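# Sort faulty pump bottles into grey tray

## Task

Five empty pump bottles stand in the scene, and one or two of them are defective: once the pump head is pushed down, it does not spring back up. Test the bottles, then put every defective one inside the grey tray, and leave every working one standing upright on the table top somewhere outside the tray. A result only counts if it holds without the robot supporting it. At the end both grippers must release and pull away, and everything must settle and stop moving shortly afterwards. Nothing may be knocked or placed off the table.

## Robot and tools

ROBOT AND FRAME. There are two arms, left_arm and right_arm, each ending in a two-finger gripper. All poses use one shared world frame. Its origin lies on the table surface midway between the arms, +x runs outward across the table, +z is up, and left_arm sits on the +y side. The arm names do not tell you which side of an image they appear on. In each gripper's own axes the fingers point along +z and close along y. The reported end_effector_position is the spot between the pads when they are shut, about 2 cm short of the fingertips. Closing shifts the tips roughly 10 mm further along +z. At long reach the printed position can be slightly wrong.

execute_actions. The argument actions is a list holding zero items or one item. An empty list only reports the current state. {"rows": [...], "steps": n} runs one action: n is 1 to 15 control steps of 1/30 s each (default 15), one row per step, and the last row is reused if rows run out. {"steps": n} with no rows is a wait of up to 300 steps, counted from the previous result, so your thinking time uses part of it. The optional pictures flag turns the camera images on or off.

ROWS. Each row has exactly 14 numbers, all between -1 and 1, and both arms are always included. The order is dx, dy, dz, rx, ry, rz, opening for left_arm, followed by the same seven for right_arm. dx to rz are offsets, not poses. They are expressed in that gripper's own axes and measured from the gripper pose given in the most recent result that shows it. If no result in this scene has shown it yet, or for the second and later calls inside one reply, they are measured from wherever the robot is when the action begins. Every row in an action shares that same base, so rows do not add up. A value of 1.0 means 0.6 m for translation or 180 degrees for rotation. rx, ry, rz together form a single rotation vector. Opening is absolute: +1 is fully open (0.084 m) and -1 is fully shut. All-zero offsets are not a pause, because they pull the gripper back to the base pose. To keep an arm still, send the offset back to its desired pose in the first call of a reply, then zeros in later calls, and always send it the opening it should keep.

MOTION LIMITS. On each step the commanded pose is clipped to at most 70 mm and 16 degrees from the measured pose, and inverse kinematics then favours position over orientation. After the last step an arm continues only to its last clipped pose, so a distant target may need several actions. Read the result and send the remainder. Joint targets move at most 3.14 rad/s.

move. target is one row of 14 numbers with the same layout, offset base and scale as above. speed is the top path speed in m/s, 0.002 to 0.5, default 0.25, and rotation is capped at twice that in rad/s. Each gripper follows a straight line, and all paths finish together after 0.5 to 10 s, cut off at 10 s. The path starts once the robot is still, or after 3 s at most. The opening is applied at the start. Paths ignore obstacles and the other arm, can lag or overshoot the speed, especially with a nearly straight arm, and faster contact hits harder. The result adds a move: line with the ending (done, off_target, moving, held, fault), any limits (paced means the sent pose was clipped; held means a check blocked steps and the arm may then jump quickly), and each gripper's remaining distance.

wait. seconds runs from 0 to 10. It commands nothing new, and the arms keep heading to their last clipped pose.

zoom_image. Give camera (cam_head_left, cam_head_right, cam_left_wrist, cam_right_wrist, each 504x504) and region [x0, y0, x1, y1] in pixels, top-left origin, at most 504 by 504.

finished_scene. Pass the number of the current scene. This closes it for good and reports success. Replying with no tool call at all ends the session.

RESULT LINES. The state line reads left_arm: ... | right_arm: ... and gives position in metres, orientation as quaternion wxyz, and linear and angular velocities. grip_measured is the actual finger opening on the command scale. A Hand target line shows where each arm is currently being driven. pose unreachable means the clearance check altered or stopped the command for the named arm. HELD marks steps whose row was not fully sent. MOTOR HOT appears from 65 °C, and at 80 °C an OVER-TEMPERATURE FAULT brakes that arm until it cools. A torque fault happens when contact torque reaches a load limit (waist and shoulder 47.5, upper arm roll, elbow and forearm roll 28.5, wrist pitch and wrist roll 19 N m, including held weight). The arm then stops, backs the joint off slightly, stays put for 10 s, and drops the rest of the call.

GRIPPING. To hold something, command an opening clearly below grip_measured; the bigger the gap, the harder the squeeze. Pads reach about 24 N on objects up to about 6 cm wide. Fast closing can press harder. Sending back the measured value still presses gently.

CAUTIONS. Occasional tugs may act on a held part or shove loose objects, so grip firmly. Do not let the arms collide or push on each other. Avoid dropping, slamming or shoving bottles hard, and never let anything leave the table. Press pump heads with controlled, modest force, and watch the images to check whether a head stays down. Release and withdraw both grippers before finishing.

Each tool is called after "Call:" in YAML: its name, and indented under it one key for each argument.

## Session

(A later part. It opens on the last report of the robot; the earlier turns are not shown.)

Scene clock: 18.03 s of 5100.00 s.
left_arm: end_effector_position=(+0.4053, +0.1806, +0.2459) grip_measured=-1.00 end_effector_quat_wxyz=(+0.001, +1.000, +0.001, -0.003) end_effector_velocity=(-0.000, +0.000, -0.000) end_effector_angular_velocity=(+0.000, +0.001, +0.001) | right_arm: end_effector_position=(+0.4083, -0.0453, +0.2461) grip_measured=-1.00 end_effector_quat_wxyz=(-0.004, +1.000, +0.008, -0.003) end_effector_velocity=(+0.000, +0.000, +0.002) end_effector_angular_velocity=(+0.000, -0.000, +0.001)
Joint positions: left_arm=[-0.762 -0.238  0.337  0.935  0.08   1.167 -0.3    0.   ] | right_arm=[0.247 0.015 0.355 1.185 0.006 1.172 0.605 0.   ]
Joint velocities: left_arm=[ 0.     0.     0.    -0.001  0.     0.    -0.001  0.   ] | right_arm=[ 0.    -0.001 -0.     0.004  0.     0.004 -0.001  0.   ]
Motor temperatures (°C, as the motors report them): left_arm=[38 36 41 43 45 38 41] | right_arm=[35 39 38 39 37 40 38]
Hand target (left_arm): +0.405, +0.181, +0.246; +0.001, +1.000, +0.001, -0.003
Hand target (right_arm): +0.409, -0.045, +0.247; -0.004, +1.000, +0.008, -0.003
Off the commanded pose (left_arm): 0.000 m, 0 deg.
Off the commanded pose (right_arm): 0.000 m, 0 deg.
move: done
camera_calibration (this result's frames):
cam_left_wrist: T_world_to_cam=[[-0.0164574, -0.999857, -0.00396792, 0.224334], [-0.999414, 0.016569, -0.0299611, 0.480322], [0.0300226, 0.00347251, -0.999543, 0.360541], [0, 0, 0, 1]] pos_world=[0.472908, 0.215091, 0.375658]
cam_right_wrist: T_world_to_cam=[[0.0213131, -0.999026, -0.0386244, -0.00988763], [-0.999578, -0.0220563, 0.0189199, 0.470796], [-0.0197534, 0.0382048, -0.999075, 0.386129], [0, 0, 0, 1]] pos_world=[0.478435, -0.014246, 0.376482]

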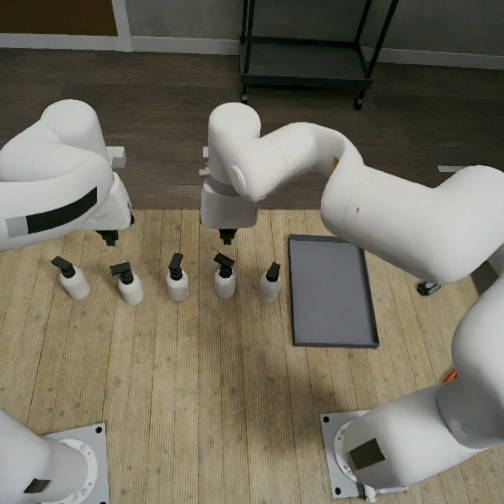

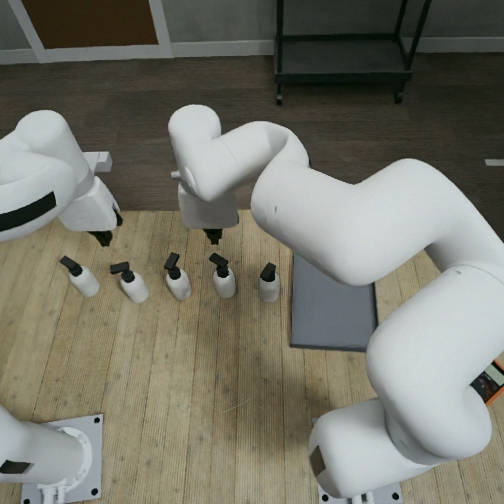

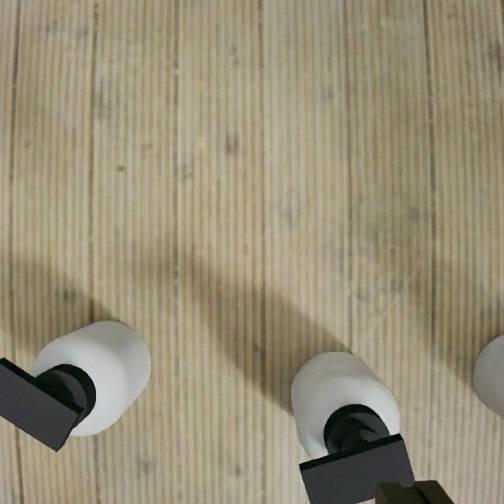

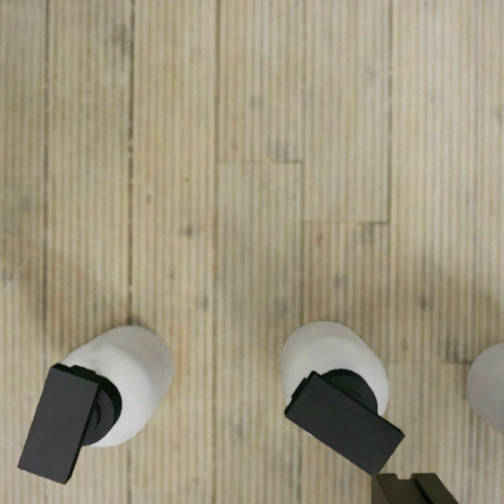

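Call:
move:
  target: [0.027,-0.202,0.093,0,0,-0.34,1, -0.022,0.173,0.093,0,0,0,1]
  speed: 0.2

Call:
move:
  target: [0,0,0.187,0,0,0,1, 0,0,0.187,0,0,0,1]
  speed: 0.08

Call:
move:
  target: [0,0,0,0,0,0,-0.4, 0,0,0,0,0,0,-0.4]

Call:
move:
  target: [0,0,-0.06,0,0,0.34,-0.4, 0,0,-0.13,0,0,0,-0.4]
  speed: 0.2

Call:
move:
  target: [-0.235,0,0,0,0,0,-0.4, 0.135,0.28,0,0,0,0,-0.4]
  speed: 0.15

Call:
move:
  target: [0,0.63,0,0,0,0,-0.4, 0,0,0.117,0,0,0,-0.4]
  speed: 0.15

Call:
move:
  target: [0,0,0.058,0,0,0,-0.4, 0,0,0,0,0,0,1]
  speed: 0.06

Call:
move:
  target: [0,0,0,0,0,0,1, 0,0,-0.2,0,0,0,1]
  speed: 0.15

Call:
move:
  target: [0,0,-0.2,0,0,0,1, -0.33,0,0,0,0,0,1]
  speed: 0.15

Call:
move:
  target: [0,-0.62,-0.08,0,0,0,1, 0,0,0,0,0,0,1]

Call:
move:
  target: [0,0,0,0,0,0,1, 0,-0.405,0,0,0,0,1]

Scene clock: 24.03 s of 5100.00 s.
left_arm: end_effector_position=(+0.4210, +0.3015, +0.1897) grip_measured=+1.00 end_effector_quat_wxyz=(-0.001, +0.860, +0.509, -0.003) end_effector_velocity=(+0.000, +0.001, -0.000) end_effector_angular_velocity=(+0.000, -0.001, +0.006) | right_arm: end_effector_position=(+0.3965, -0.1488, +0.1899) grip_measured=+1.00 end_effector_quat_wxyz=(-0.004, +1.000, +0.008, -0.003) end_effector_velocity=(-0.000, -0.000, -0.000) end_effector_angular_velocity=(+0.000, -0.000, +0.002)
Joint positions: left_arm=[-0.539 -0.164  0.426  0.842  0.078  1.    -1.062  0.084] | right_arm=[ 0.16  -0.146  0.245  0.849  0.054  0.994  0.379  0.084]
Joint velocities: left_arm=[ 0.001  0.001 -0.     0.     0.    -0.001 -0.005 -0.   ] | right_arm=[ 0.001 -0.001 -0.    -0.001 -0.    -0.001 -0.002  0.   ]
Motor temperatures (°C, as the motors report them): left_arm=[38 36 41 44 45 38 41] | right_arm=[35 39 38 39 37 40 38]
Hand target (left_arm): +0.421, +0.302, +0.190; -0.001, +0.860, +0.510, -0.004
Hand target (right_arm): +0.396, -0.149, +0.190; -0.004, +1.000, +0.008, -0.003
Off the commanded pose (left_arm): 0.000 m, 0 deg.
Off the commanded pose (right_arm): 0.000 m, 0 deg.
move: done
camera_calibration (this result's frames):
cam_left_wrist: T_world_to_cam=[[0.867713, -0.496941, -0.01117, -0.177203], [-0.497033, -0.867174, -0.031105, 0.54754], [0.00577101, 0.0325421, -0.999454, 0.30491], [0, 0, 0, 1]] pos_world=[0.424147, 0.37683, 0.319796]
cam_right_wrist: T_world_to_cam=[[0.0217856, -0.999025, -0.0383976, -0.115474], [-0.999577, -0.0225062, 0.0184359, 0.457762], [-0.0192821, 0.0379797, -0.999092, 0.333487], [0, 0, 0, 1]] pos_world=[0.466514, -0.117725, 0.320311]

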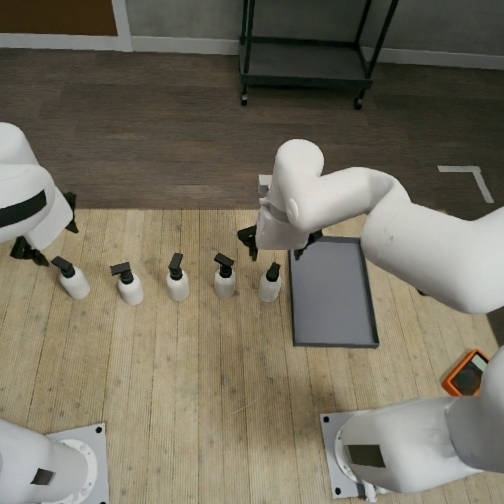

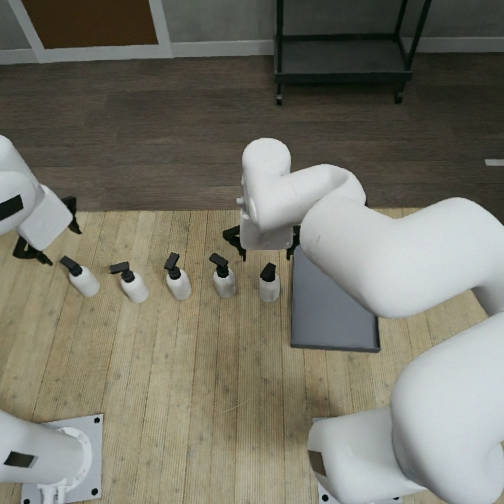

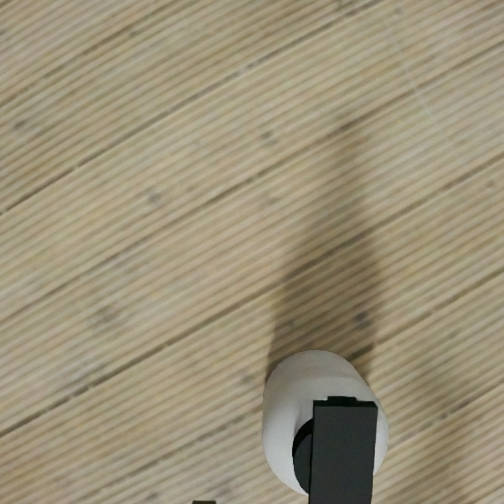

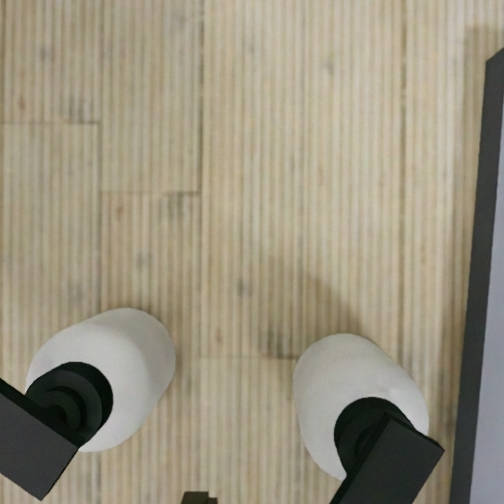

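Scene clock: 25.80 s of 5100.00 s.
left_arm: end_effector_position=(+0.4208, +0.3012, +0.0779) grip_measured=+1.00 end_effector_quat_wxyz=(-0.000, +0.861, +0.509, -0.003) end_effector_velocity=(-0.001, -0.000, -0.001) end_effector_angular_velocity=(-0.001, +0.001, +0.000) | right_arm: end_effector_position=(+0.3959, -0.1479, +0.0779) grip_measured=+1.00 end_effector_quat_wxyz=(-0.004, +1.000, +0.008, -0.003) end_effector_velocity=(-0.000, -0.001, -0.001) end_effector_angular_velocity=(-0.000, -0.000, -0.001)
Joint positions: left_arm=[-0.542  0.062  0.441  0.702 -0.046  0.652 -0.965  0.084] | right_arm=[ 0.162  0.065  0.255  0.71  -0.011  0.648  0.43   0.084]
Joint velocities: left_arm=[ 0.     0.003 -0.001 -0.002 -0.004 -0.003  0.002 -0.   ] | right_arm=[-0.001  0.002 -0.001 -0.003 -0.002 -0.005  0.     0.   ]
Motor temperatures (°C, as the motors report them): left_arm=[38 36 41 44 45 38 41] | right_arm=[35 39 38 39 37 40 38]
Hand target (left_arm): +0.420, +0.301, +0.077; -0.001, +0.861, +0.509, -0.003
Hand target (right_arm): +0.396, -0.148, +0.077; -0.004, +1.000, +0.008, -0.003
Off the commanded pose (left_arm): 0.001 m, 0 deg.
Off the commanded pose (right_arm): 0.000 m, 0 deg.
move: done
camera_calibration (this result's frames):
cam_left_wrist: T_world_to_cam=[[0.867576, -0.497195, -0.0104369, -0.178329], [-0.497258, -0.867017, -0.0318755, 0.543744], [0.0067994, 0.0328443, -0.999437, 0.192601], [0, 0, 0, 1]] pos_world=[0.423785, 0.376446, 0.207964]
cam_right_wrist: T_world_to_cam=[[0.0217154, -0.999023, -0.0384954, -0.118842], [-0.999593, -0.0224081, 0.0176536, 0.45933], [-0.018499, 0.0380964, -0.999103, 0.221252], [0, 0, 0, 1]] pos_world=[0.465817, -0.116862, 0.20837]

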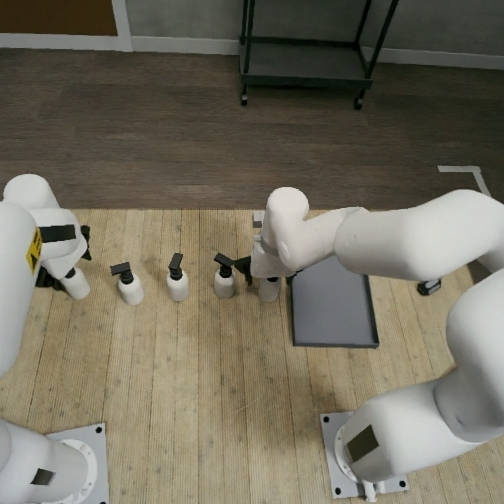

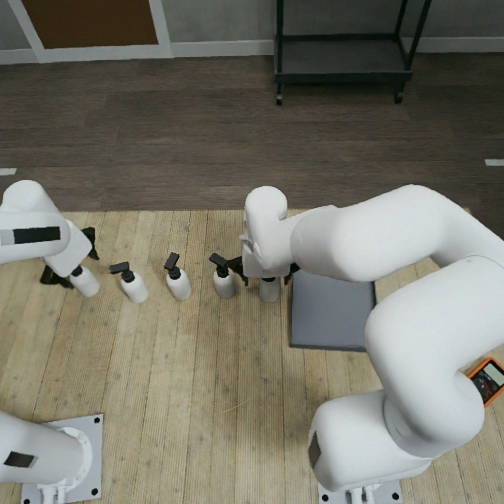

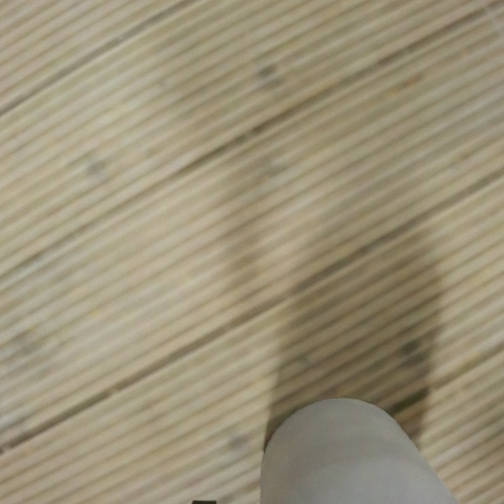

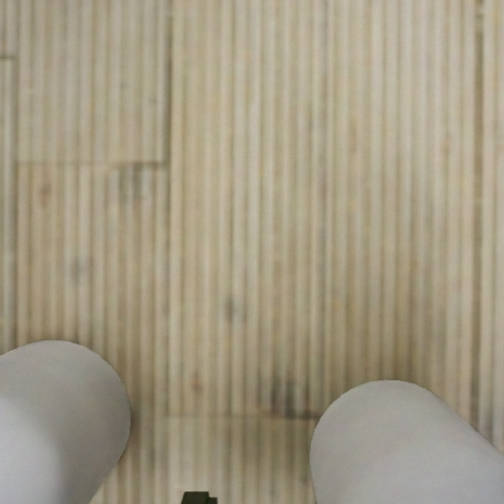

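Scene clock: 26.30 s of 5100.00 s.
left_arm: end_effector_position=(+0.4210, +0.3012, +0.0781) grip_measured=+0.11 end_effector_quat_wxyz=(-0.000, +0.861, +0.509, -0.003) end_effector_velocity=(+0.001, -0.000, +0.000) end_effector_angular_velocity=(+0.000, -0.001, -0.000) | right_arm: end_effector_position=(+0.3961, -0.1479, +0.0781) grip_measured=+0.11 end_effector_quat_wxyz=(-0.004, +1.000, +0.008, -0.002) end_effector_velocity=(-0.001, +0.000, -0.000) end_effector_angular_velocity=(-0.000, +0.002, -0.000)
Joint positions: left_arm=[-0.542  0.061  0.441  0.702 -0.046  0.652 -0.965  0.049] | right_arm=[ 0.162  0.065  0.255  0.71  -0.011  0.648  0.43   0.049]
Joint velocities: left_arm=[-0.     0.    -0.     0.002 -0.     0.    -0.     0.   ] | right_arm=[ 0.001  0.     0.    -0.001  0.001  0.     0.001  0.   ]
Motor temperatures (°C, as the motors report them): left_arm=[38 36 41 44 45 38 41] | right_arm=[35 39 38 39 37 40 38]
Hand target (left_arm): +0.421, +0.301, +0.078; -0.000, +0.861, +0.509, -0.003
Hand target (right_arm): +0.396, -0.148, +0.078; -0.004, +1.000, +0.008, -0.003
Off the commanded pose (left_arm): 0.000 m, 0 deg.
Off the commanded pose (right_arm): 0.000 m, 0 deg.
move: done
camera_calibration (this result's frames):
cam_left_wrist: T_world_to_cam=[[0.867589, -0.497184, -0.00984554, -0.17858], [-0.497226, -0.867025, -0.0321676, 0.543881], [0.00745687, 0.0328037, -0.999434, 0.19254], [0, 0, 0, 1]] pos_world=[0.42393, 0.376456, 0.208168]
cam_right_wrist: T_world_to_cam=[[0.0216714, -0.999016, -0.0387036, -0.118746], [-0.999605, -0.0223445, 0.0170449, 0.459601], [-0.0178929, 0.0383189, -0.999105, 0.221247], [0, 0, 0, 1]] pos_world=[0.465952, -0.116838, 0.208619]

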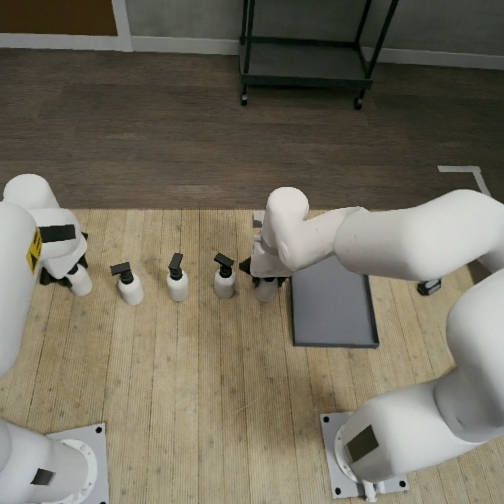

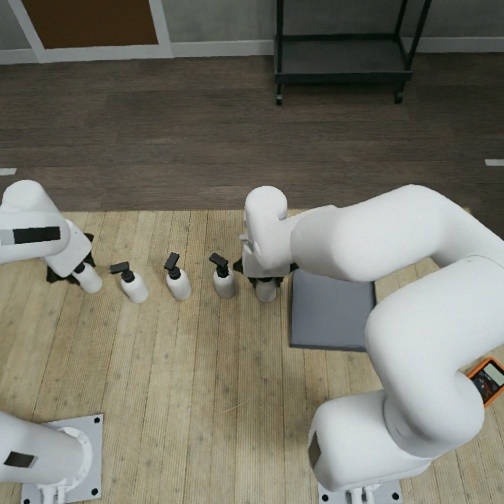

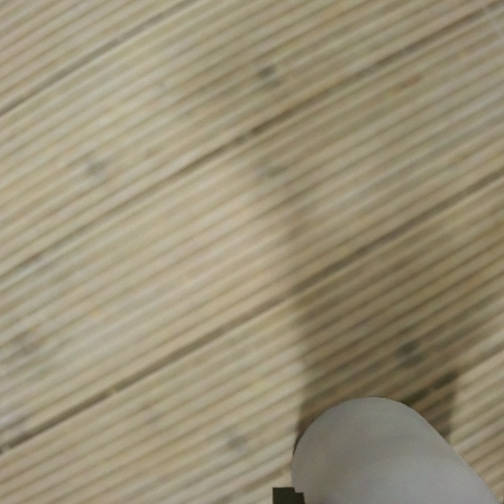

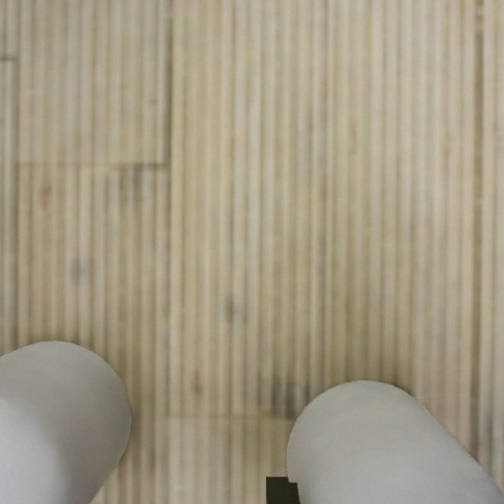

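Scene clock: 29.37 s of 5100.00 s.
left_arm: end_effector_position=(+0.4211, +0.3013, +0.1140) grip_measured=+0.11 end_effector_quat_wxyz=(+0.001, +1.000, +0.001, -0.003) end_effector_velocity=(+0.001, -0.000, +0.001) end_effector_angular_velocity=(-0.000, -0.002, -0.004) | right_arm: end_effector_position=(+0.3965, -0.1485, +0.1561) grip_measured=+0.11 end_effector_quat_wxyz=(-0.004, +1.000, +0.008, -0.002) end_effector_velocity=(+0.001, -0.001, +0.001) end_effector_angular_velocity=(-0.000, -0.001, -0.002)
Joint positions: left_arm=[-0.532 -0.028  0.434  0.733  0.014  0.764  0.058  0.049] | right_arm=[ 0.16  -0.097  0.251  0.794  0.044  0.889  0.388  0.049]
Joint velocities: left_arm=[ 0.    -0.    -0.     0.002 -0.001  0.001  0.004  0.   ] | right_arm=[-0.002 -0.001 -0.     0.001 -0.001  0.001  0.001 -0.   ]
Motor temperatures (°C, as the motors report them): left_arm=[38 36 41 44 45 38 41] | right_arm=[35 39 38 39 37 40 38]
Hand target (left_arm): +0.421, +0.301, +0.114; +0.001, +1.000, +0.000, -0.002
Hand target (right_arm): +0.397, -0.148, +0.156; -0.004, +1.000, +0.008, -0.002
Off the commanded pose (left_arm): 0.000 m, 0 deg.
Off the commanded pose (right_arm): 0.000 m, 0 deg.
move: done
camera_calibration (this result's frames):
cam_left_wrist: T_world_to_cam=[[-0.0171662, -0.999843, -0.00432881, 0.345134], [-0.999353, 0.0172944, -0.0315365, 0.490074], [0.0316065, 0.00378465, -0.999493, 0.227047], [0, 0, 0, 1]] pos_world=[0.488506, 0.335745, 0.243881]
cam_right_wrist: T_world_to_cam=[[0.0217423, -0.999012, -0.0387605, -0.116353], [-0.999598, -0.0224274, 0.0173296, 0.458606], [-0.0181818, 0.0383682, -0.999098, 0.299337], [0, 0, 0, 1]] pos_world=[0.466394, -0.117438, 0.28661]

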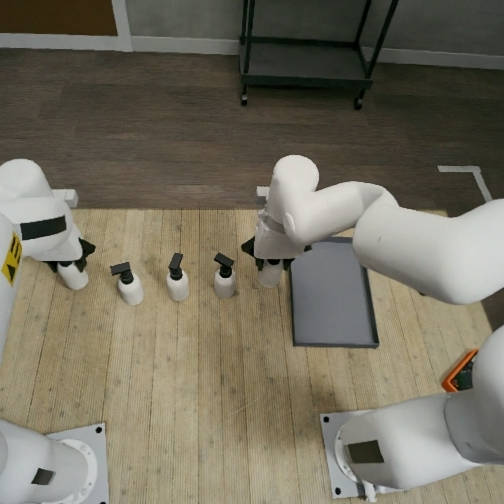

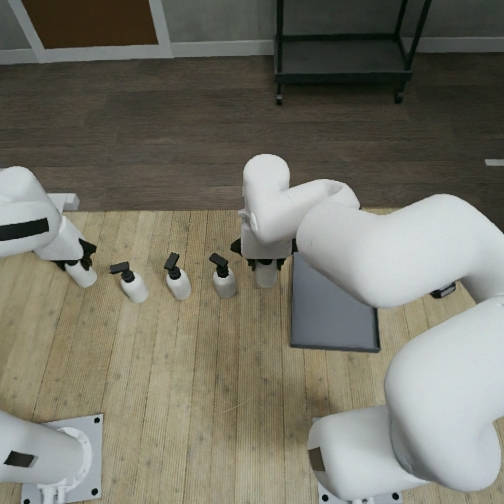

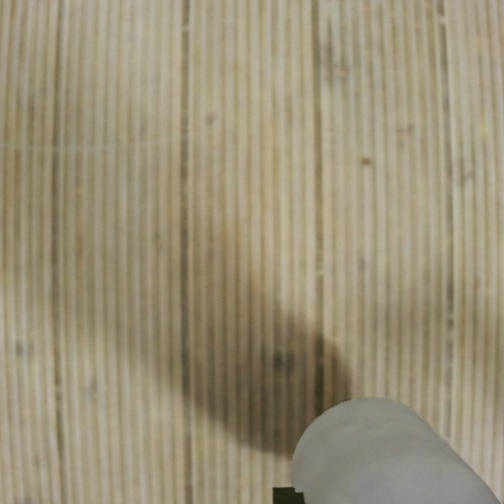

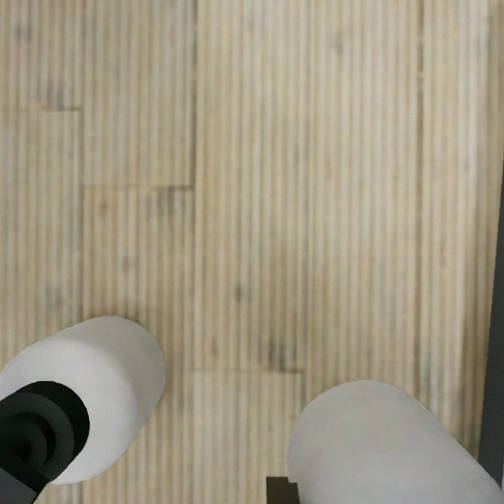

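Scene clock: 31.03 s of 5100.00 s.
left_arm: end_effector_position=(+0.2802, +0.3011, +0.1147) grip_measured=+0.11 end_effector_quat_wxyz=(+0.002, +1.000, +0.001, -0.003) end_effector_velocity=(-0.003, -0.000, -0.001) end_effector_angular_velocity=(+0.000, +0.004, -0.001) | right_arm: end_effector_position=(+0.4802, -0.3150, +0.1542) grip_measured=+0.11 end_effector_quat_wxyz=(-0.004, +1.000, +0.009, -0.002) end_effector_velocity=(+0.001, -0.005, -0.000) end_effector_angular_velocity=(+0.000, -0.000, -0.008)
Joint positions: left_arm=[-0.409 -0.573  0.379  0.281  0.267  0.845 -0.101  0.049] | right_arm=[-0.038  0.051  0.037  0.955  0.007  0.908 -0.002  0.049]
Joint velocities: left_arm=[ 0.002 -0.006 -0.002 -0.006  0.001  0.004 -0.001 -0.   ] | right_arm=[-0.006  0.002 -0.005  0.002  0.     0.    -0.002 -0.   ]
Motor temperatures (°C, as the motors report them): left_arm=[38 36 41 44 45 38 41] | right_arm=[35 39 38 39 37 40 38]
Hand target (left_arm): +0.280, +0.301, +0.115; +0.002, +1.000, +0.001, -0.003
Hand target (right_arm): +0.480, -0.316, +0.154; -0.004, +1.000, +0.008, -0.002
Off the commanded pose (left_arm): 0.000 m, 0 deg.
Off the commanded pose (right_arm): 0.000 m, 0 deg.
move: done
camera_calibration (this result's frames):
cam_left_wrist: T_world_to_cam=[[-0.0171246, -0.999848, -0.00325633, 0.342366], [-0.999362, 0.0172182, -0.0312985, 0.349341], [0.0313498, 0.00271828, -0.999505, 0.232624], [0, 0, 0, 1]] pos_world=[0.347688, 0.335667, 0.244558]
cam_right_wrist: T_world_to_cam=[[0.0229676, -0.999033, -0.037498, -0.285395], [-0.999576, -0.0236191, 0.0170247, 0.53825], [-0.0178939, 0.037091, -0.999152, 0.304869], [0, 0, 0, 1]] pos_world=[0.550031, -0.283714, 0.284745]

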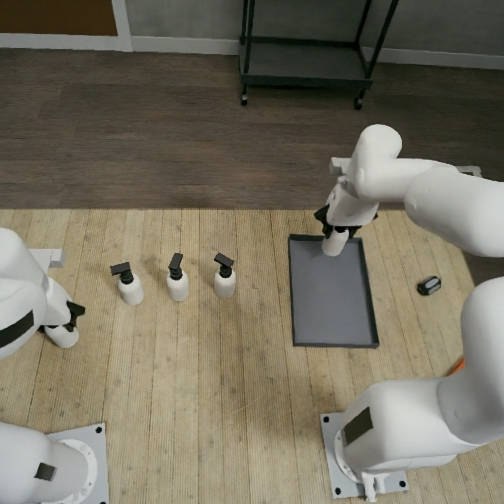

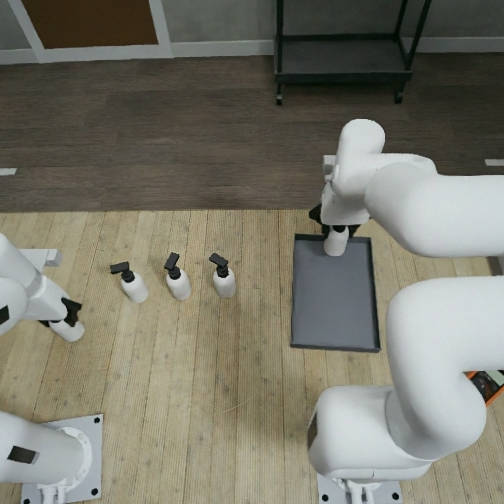

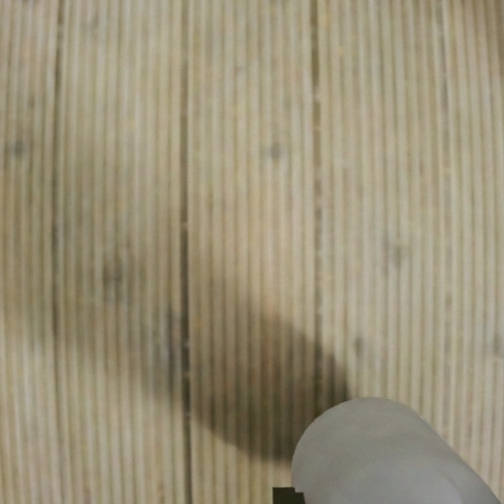

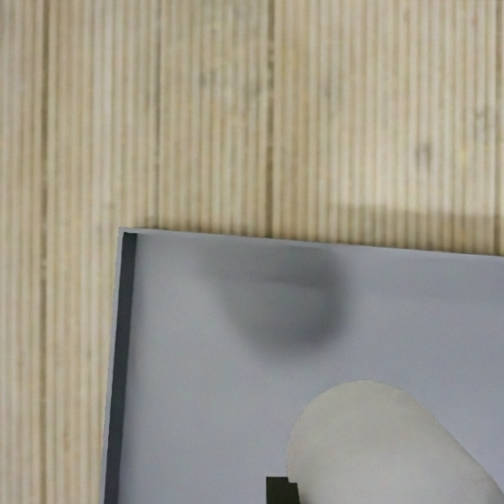

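Scene clock: 33.97 s of 5100.00 s.
left_arm: end_effector_position=(+0.2807, -0.0769, +0.1158) grip_measured=+0.11 end_effector_quat_wxyz=(+0.001, +1.000, +0.001, -0.002) end_effector_velocity=(-0.000, -0.003, +0.001) end_effector_angular_velocity=(-0.001, -0.002, -0.005) | right_arm: end_effector_position=(+0.4799, -0.3145, +0.0841) grip_measured=+0.11 end_effector_quat_wxyz=(-0.004, +1.000, +0.009, -0.002) end_effector_velocity=(-0.001, +0.001, -0.001) end_effector_angular_velocity=(-0.000, +0.003, +0.004)
Joint positions: left_arm=[-0.917  0.062 -0.162  0.842  0.007  0.781 -0.918  0.049] | right_arm=[-0.036  0.176  0.036  0.881  0.001  0.71   0.003  0.049]
Joint velocities: left_arm=[-0.003  0.003 -0.002  0.006  0.002  0.001 -0.001 -0.   ] | right_arm=[ 0.002  0.001  0.    -0.002 -0.    -0.    -0.002  0.   ]
Motor temperatures (°C, as the motors report them): left_arm=[38 36 41 44 45 38 41] | right_arm=[35 39 38 39 37 40 38]
Hand target (left_arm): +0.281, -0.077, +0.116; +0.001, +1.000, +0.001, -0.002
Hand target (right_arm): +0.480, -0.314, +0.084; -0.004, +1.000, +0.009, -0.002
Off the commanded pose (left_arm): 0.000 m, 0 deg.
Off the commanded pose (right_arm): 0.000 m, 0 deg.
move: done
camera_calibration (this result's frames):
cam_left_wrist: T_world_to_cam=[[-0.01652, -0.999854, -0.00427894, -0.0356213], [-0.999352, 0.0166483, -0.0319267, 0.356399], [0.0319932, 0.00374874, -0.999481, 0.234563], [0, 0, 0, 1]] pos_world=[0.348075, -0.0424289, 0.245667]
cam_right_wrist: T_world_to_cam=[[0.0230052, -0.999038, -0.037327, -0.28756], [-0.99958, -0.0236436, 0.0167504, 0.539099], [-0.0176169, 0.036926, -0.999163, 0.234552], [0, 0, 0, 1]] pos_world=[0.54962, -0.283198, 0.214592]

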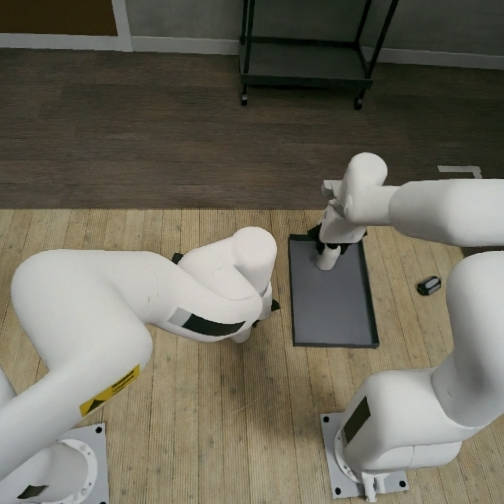

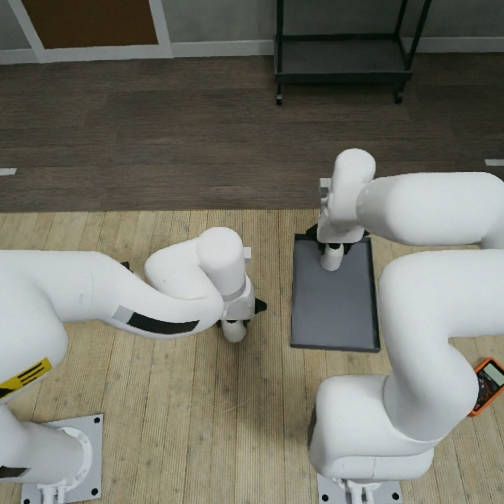

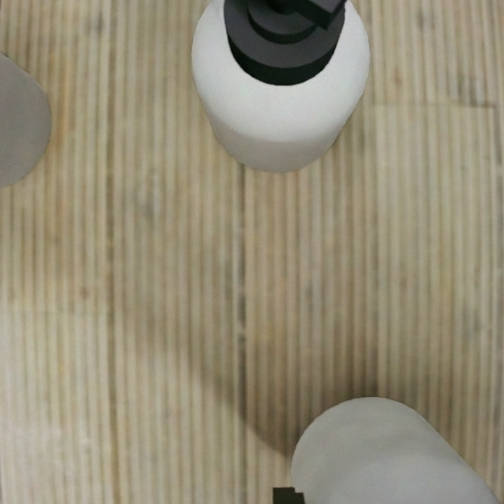

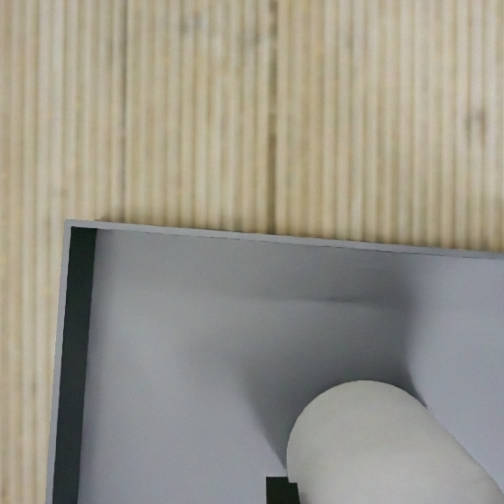

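Scene clock: 34.87 s of 5100.00 s.
left_arm: end_effector_position=(+0.2807, -0.0772, +0.0812) grip_measured=+0.11 end_effector_quat_wxyz=(+0.001, +1.000, +0.001, -0.002) end_effector_velocity=(+0.001, -0.001, +0.000) end_effector_angular_velocity=(-0.003, -0.003, -0.001) | right_arm: end_effector_position=(+0.4799, -0.3145, +0.0841) grip_measured=+1.00 end_effector_quat_wxyz=(-0.004, +1.000, +0.009, -0.002) end_effector_velocity=(-0.000, +0.000, -0.000) end_effector_angular_velocity=(-0.001, -0.000, +0.002)
Joint positions: left_arm=[-0.92   0.135 -0.16   0.813  0.026  0.68  -0.933  0.049] | right_arm=[-0.036  0.176  0.036  0.881  0.001  0.71   0.003  0.084]
Joint velocities: left_arm=[-0.001  0.001  0.001  0.     0.001 -0.005  0.    -0.   ] | right_arm=[ 0.001  0.    -0.    -0.    -0.001 -0.001 -0.001  0.   ]
Motor temperatures (°C, as the motors report them): left_arm=[38 36 41 44 45 38 41] | right_arm=[35 39 38 39 37 40 38]
Hand target (left_arm): +0.281, -0.077, +0.081; +0.001, +1.000, +0.001, -0.002
Hand target (right_arm): +0.480, -0.314, +0.084; -0.004, +1.000, +0.009, -0.002
Off the commanded pose (left_arm): 0.000 m, 0 deg.
Off the commanded pose (right_arm): 0.000 m, 0 deg.
move: done
camera_calibration (this result's frames):
cam_left_wrist: T_world_to_cam=[[-0.0165689, -0.999855, -0.00395668, -0.0360498], [-0.999335, 0.0166886, -0.0324318, 0.355333], [0.0324931, 0.00341669, -0.999466, 0.19987], [0, 0, 0, 1]] pos_world=[0.348005, -0.0426574, 0.211145]
cam_right_wrist: T_world_to_cam=[[0.0230053, -0.999038, -0.037327, -0.28756], [-0.99958, -0.0236436, 0.0167495, 0.539099], [-0.0176159, 0.036926, -0.999163, 0.234552], [0, 0, 0, 1]] pos_world=[0.54962, -0.283198, 0.214592]

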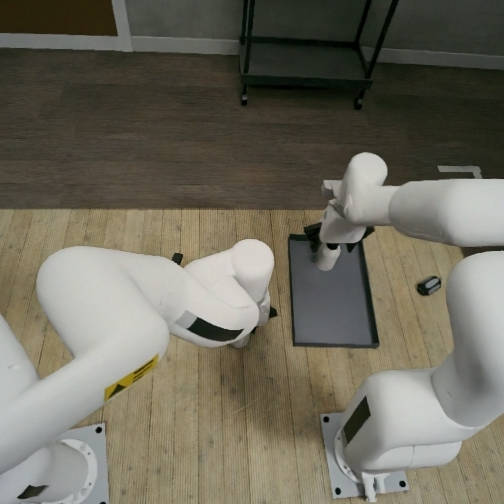

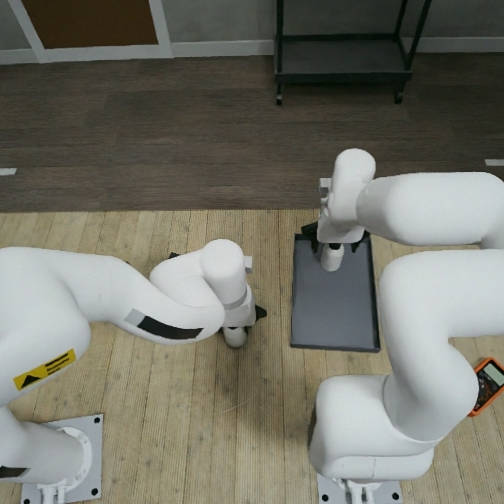

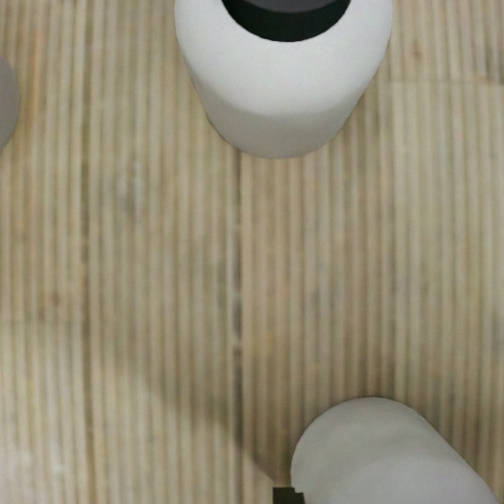

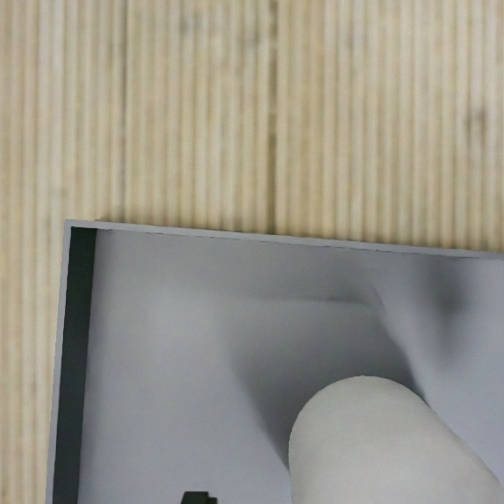

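Scene clock: 36.03 s of 5100.00 s.
left_arm: end_effector_position=(+0.2807, -0.0772, +0.0812) grip_measured=+1.00 end_effector_quat_wxyz=(+0.001, +1.000, +0.001, -0.002) end_effector_velocity=(-0.000, -0.000, +0.000) end_effector_angular_velocity=(-0.000, -0.000, -0.003) | right_arm: end_effector_position=(+0.4802, -0.3153, +0.2033) grip_measured=+1.00 end_effector_quat_wxyz=(-0.004, +1.000, +0.009, -0.003) end_effector_velocity=(+0.001, -0.000, +0.003) end_effector_angular_velocity=(-0.000, -0.002, -0.001)
Joint positions: left_arm=[-0.92   0.135 -0.16   0.813  0.026  0.68  -0.933  0.084] | right_arm=[-0.039 -0.01   0.036  1.034  0.009  1.05  -0.003  0.084]
Joint velocities: left_arm=[-0.     0.    -0.001  0.     0.     0.     0.002 -0.   ] | right_arm=[-0.001 -0.002  0.     0.006  0.     0.006  0.001  0.   ]
Motor temperatures (°C, as the motors report them): left_arm=[38 36 41 44 45 38 41] | right_arm=[35 39 38 39 37 40 38]
Hand target (left_arm): +0.281, -0.077, +0.081; +0.001, +1.000, +0.001, -0.002
Hand target (right_arm): +0.481, -0.315, +0.204; -0.004, +1.000, +0.009, -0.002
Off the commanded pose (left_arm): 0.000 m, 0 deg.
Off the commanded pose (right_arm): 0.001 m, 0 deg.
move: done
camera_calibration (this result's frames):
cam_left_wrist: T_world_to_cam=[[-0.0165689, -0.999855, -0.00395627, -0.0360499], [-0.999335, 0.0166886, -0.0324322, 0.355333], [0.0324935, 0.00341627, -0.999466, 0.19987], [0, 0, 0, 1]] pos_world=[0.348005, -0.0426575, 0.211145]
cam_right_wrist: T_world_to_cam=[[0.022928, -0.99903, -0.0375972, -0.283869], [-0.99955, -0.0236354, 0.0184789, 0.537057], [-0.0193496, 0.0371566, -0.999122, 0.354649], [0, 0, 0, 1]] pos_world=[0.550186, -0.284078, 0.333741]

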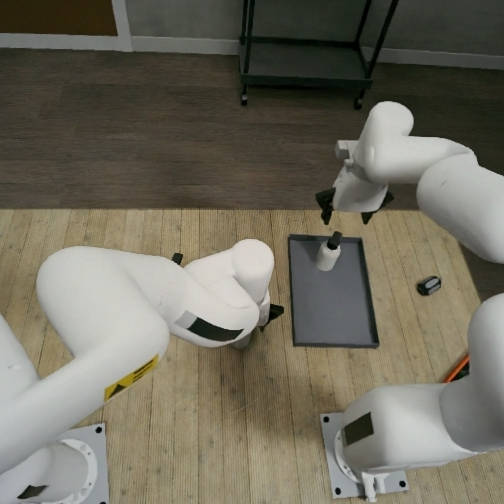

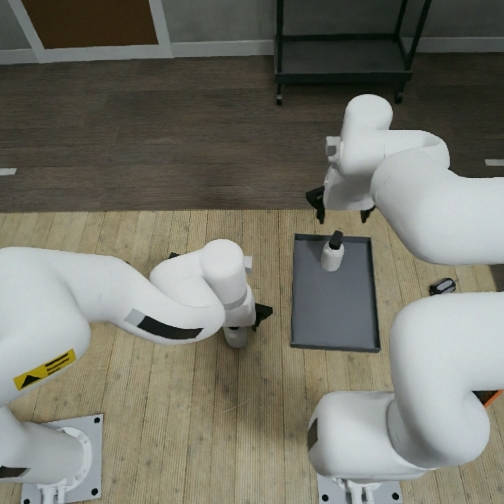

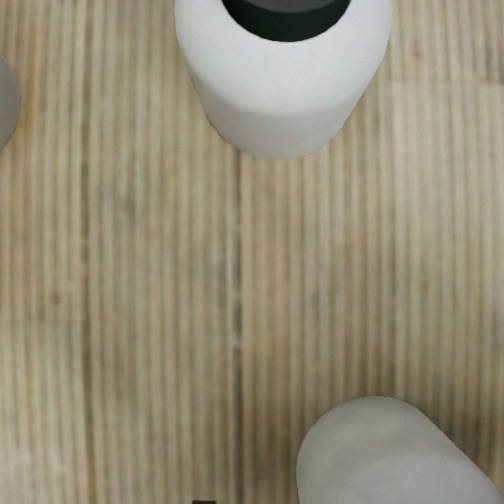

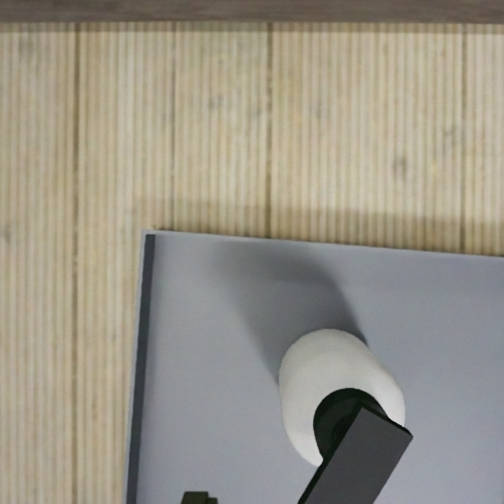

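Scene clock: 37.80 s of 5100.00 s.
left_arm: end_effector_position=(+0.2810, -0.0766, +0.2011) grip_measured=+1.00 end_effector_quat_wxyz=(+0.001, +1.000, +0.001, -0.002) end_effector_velocity=(+0.001, -0.001, +0.003) end_effector_angular_velocity=(-0.004, -0.004, -0.000) | right_arm: end_effector_position=(+0.2823, -0.3187, +0.2053) grip_measured=+1.00 end_effector_quat_wxyz=(-0.004, +1.000, +0.009, -0.003) end_effector_velocity=(-0.001, -0.000, +0.001) end_effector_angular_velocity=(-0.000, -0.000, -0.000)
Joint positions: left_arm=[-0.914 -0.067 -0.16   0.963 -0.019  1.03  -0.898  0.084] | right_arm=[-0.032 -0.74   0.026  0.432  0.028  1.179 -0.02   0.084]
Joint velocities: left_arm=[-0.    -0.002  0.001  0.004 -0.     0.001  0.     0.   ] | right_arm=[ 0.    -0.006 -0.    -0.001 -0.     0.004  0.001  0.   ]
Motor temperatures (°C, as the motors report them): left_arm=[38 36 41 44 45 38 41] | right_arm=[35 39 38 39 37 40 38]
Hand target (left_arm): +0.281, -0.077, +0.201; +0.002, +1.000, +0.001, -0.002
Hand target (right_arm): +0.282, -0.319, +0.205; -0.004, +1.000, +0.009, -0.003
Off the commanded pose (left_arm): 0.000 m, 0 deg.
Off the commanded pose (right_arm): 0.001 m, 0 deg.
move: done
camera_calibration (this result's frames):
cam_left_wrist: T_world_to_cam=[[-0.0164746, -0.999856, -0.00415031, -0.0349551], [-0.999362, 0.0165977, -0.0316332, 0.359369], [0.0316975, 0.00362651, -0.999491, 0.31988], [0, 0, 0, 1]] pos_world=[0.348425, -0.0420748, 0.33094]
cam_right_wrist: T_world_to_cam=[[0.0233804, -0.998983, -0.0385559, -0.282479], [-0.999531, -0.0241207, 0.0188488, 0.338867], [-0.0197596, 0.0380971, -0.999079, 0.353284], [0, 0, 0, 1]] pos_world=[0.352293, -0.287477, 0.335681]

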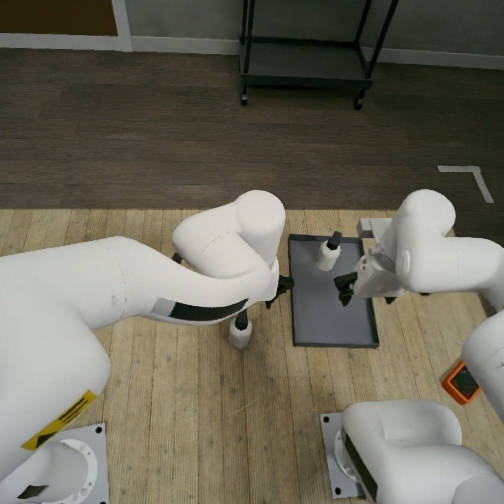

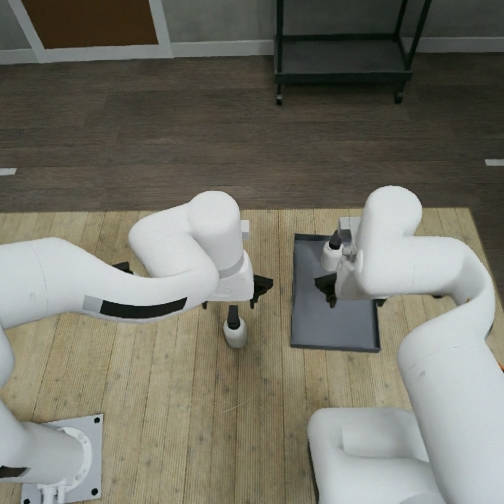

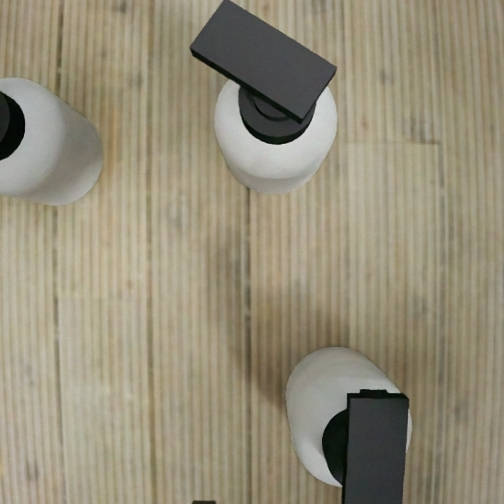

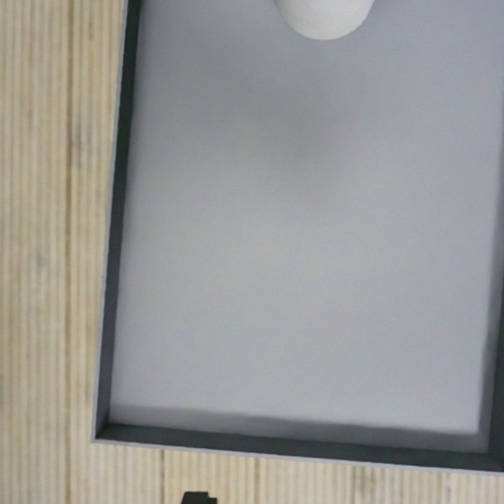

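Scene clock: 39.77 s of 5100.00 s.
left_arm: end_effector_position=(+0.2805, +0.2955, +0.2478) grip_measured=+1.00 end_effector_quat_wxyz=(+0.002, +1.000, +0.001, -0.003) end_effector_velocity=(+0.001, +0.003, +0.001) end_effector_angular_velocity=(-0.003, -0.003, +0.005) | right_arm: end_effector_position=(+0.2823, -0.3187, +0.2053) grip_measured=+1.00 end_effector_quat_wxyz=(-0.004, +1.000, +0.009, -0.003) end_effector_velocity=(-0.000, -0.000, -0.000) end_effector_angular_velocity=(+0.000, -0.000, +0.000)
Joint positions: left_arm=[-0.535 -0.774  0.352  0.573  0.247  1.329 -0.174  0.084] | right_arm=[-0.032 -0.74   0.026  0.432  0.028  1.179 -0.02   0.084]
Joint velocities: left_arm=[ 0.004 -0.001  0.007  0.004  0.002  0.001  0.004  0.   ] | right_arm=[-0.    -0.    -0.    -0.001 -0.    -0.001 -0.001  0.   ]
Motor temperatures (°C, as the motors report them): left_arm=[38 36 41 44 45 38 41] | right_arm=[35 39 38 39 37 40 38]
Hand target (left_arm): +0.281, +0.296, +0.248; +0.002, +1.000, +0.001, -0.003
Hand target (right_arm): +0.282, -0.319, +0.205; -0.004, +1.000, +0.009, -0.003
Off the commanded pose (left_arm): 0.000 m, 0 deg.
Off the commanded pose (right_arm): 0.000 m, 0 deg.
move: done
camera_calibration (this result's frames):
cam_left_wrist: T_world_to_cam=[[-0.0174092, -0.999842, -0.00353483, 0.33736], [-0.999386, 0.0175085, -0.0303363, 0.353544], [0.0303934, 0.00300453, -0.999533, 0.365832], [0, 0, 0, 1]] pos_world=[0.348082, 0.330018, 0.377579]
cam_right_wrist: T_world_to_cam=[[0.0233803, -0.998983, -0.0385559, -0.282479], [-0.999531, -0.0241206, 0.0188489, 0.338867], [-0.0197598, 0.0380971, -0.999079, 0.353284], [0, 0, 0, 1]] pos_world=[0.352293, -0.287477, 0.33568]

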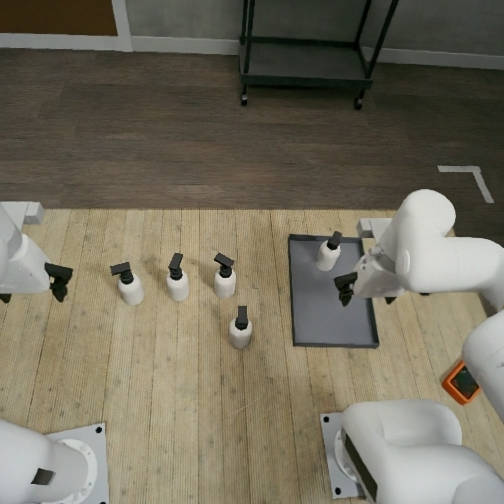

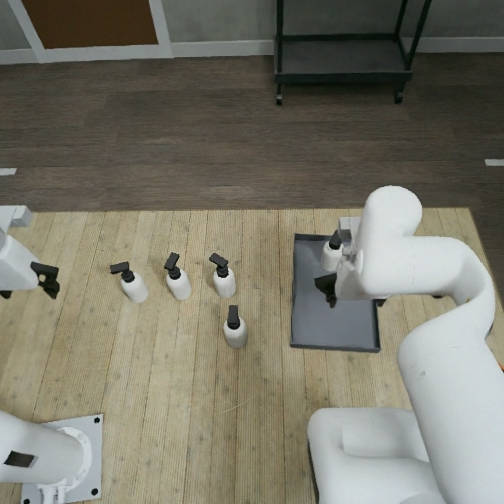

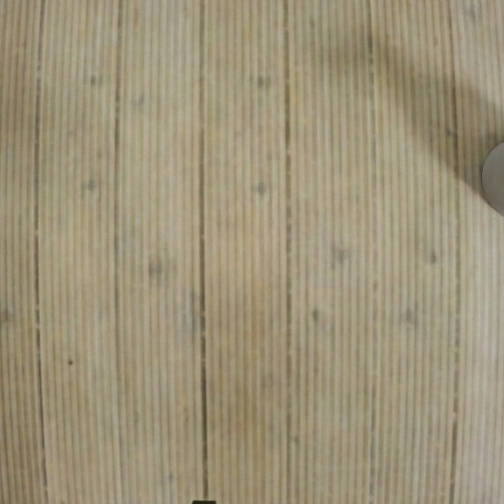

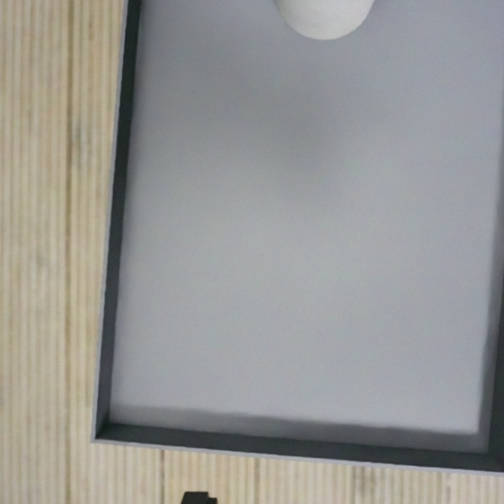

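Scene clock: 41.23 s of 5100.00 s.
left_arm: end_effector_position=(+0.2805, +0.2955, +0.2478) grip_measured=+1.00 end_effector_quat_wxyz=(+0.002, +1.000, +0.001, -0.003) end_effector_velocity=(+0.000, -0.000, +0.000) end_effector_angular_velocity=(+0.001, -0.001, +0.000) | right_arm: end_effector_position=(+0.2778, -0.0753, +0.2071) grip_measured=+1.00 end_effector_quat_wxyz=(-0.005, +1.000, +0.009, -0.004) end_effector_velocity=(-0.001, +0.004, +0.001) end_effector_angular_velocity=(-0.001, -0.002, +0.008)
Joint positions: left_arm=[-0.535 -0.774  0.352  0.573  0.247  1.329 -0.174  0.084] | right_arm=[ 0.194 -0.413  0.503  0.702  0.235  1.079  0.552  0.084]
Joint velocities: left_arm=[-0.     0.    -0.001  0.     0.    -0.    -0.001  0.   ] | right_arm=[ 0.004  0.005  0.007  0.006 -0.001 -0.001  0.004  0.   ]
Motor temperatures (°C, as the motors report them): left_arm=[38 36 41 44 45 38 41] | right_arm=[35 39 38 39 37 40 38]
Hand target (left_arm): +0.280, +0.295, +0.248; +0.002, +1.000, +0.001, -0.003
Hand target (right_arm): +0.278, -0.075, +0.207; -0.005, +1.000, +0.009, -0.004
Off the commanded pose (left_arm): 0.000 m, 0 deg.
Off the commanded pose (right_arm): 0.000 m, 0 deg.
move: done
camera_calibration (this result's frames):
cam_left_wrist: T_world_to_cam=[[-0.0174092, -0.999842, -0.00353479, 0.33736], [-0.999386, 0.0175086, -0.0303362, 0.353544], [0.0303933, 0.00300449, -0.999533, 0.365832], [0, 0, 0, 1]] pos_world=[0.348082, 0.330018, 0.377579]
cam_right_wrist: T_world_to_cam=[[0.0226686, -0.998938, -0.0401231, -0.0387068], [-0.999533, -0.0234679, 0.0195632, 0.340143], [-0.020484, 0.0396609, -0.999003, 0.346029], [0, 0, 0, 1]] pos_world=[0.34795, -0.0444071, 0.337477]

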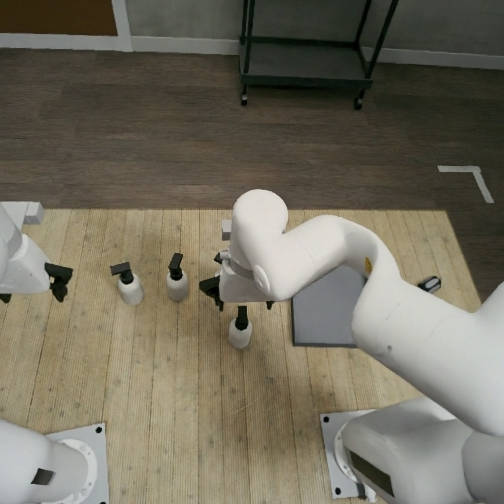

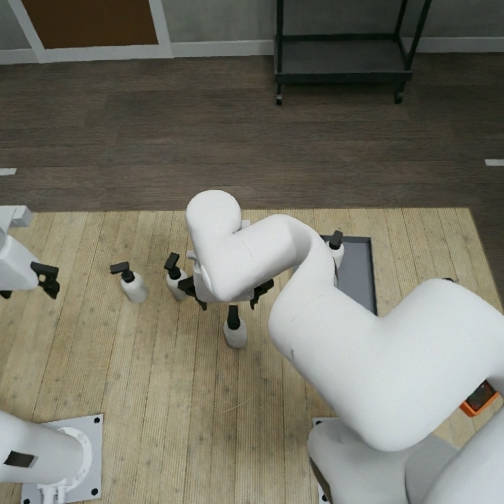

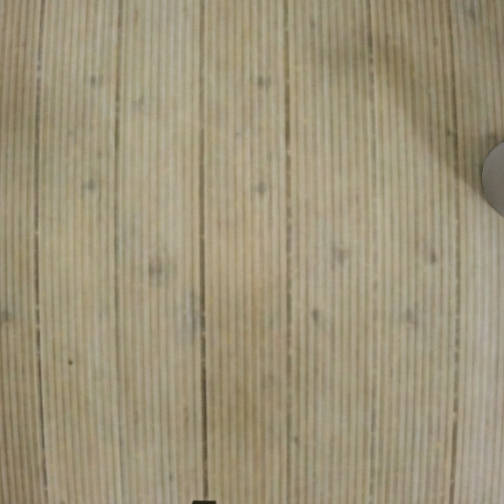

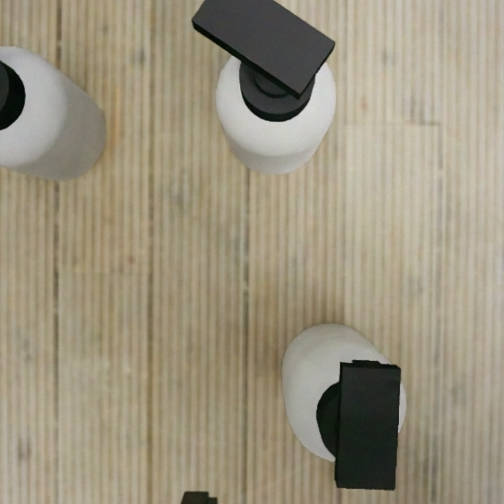

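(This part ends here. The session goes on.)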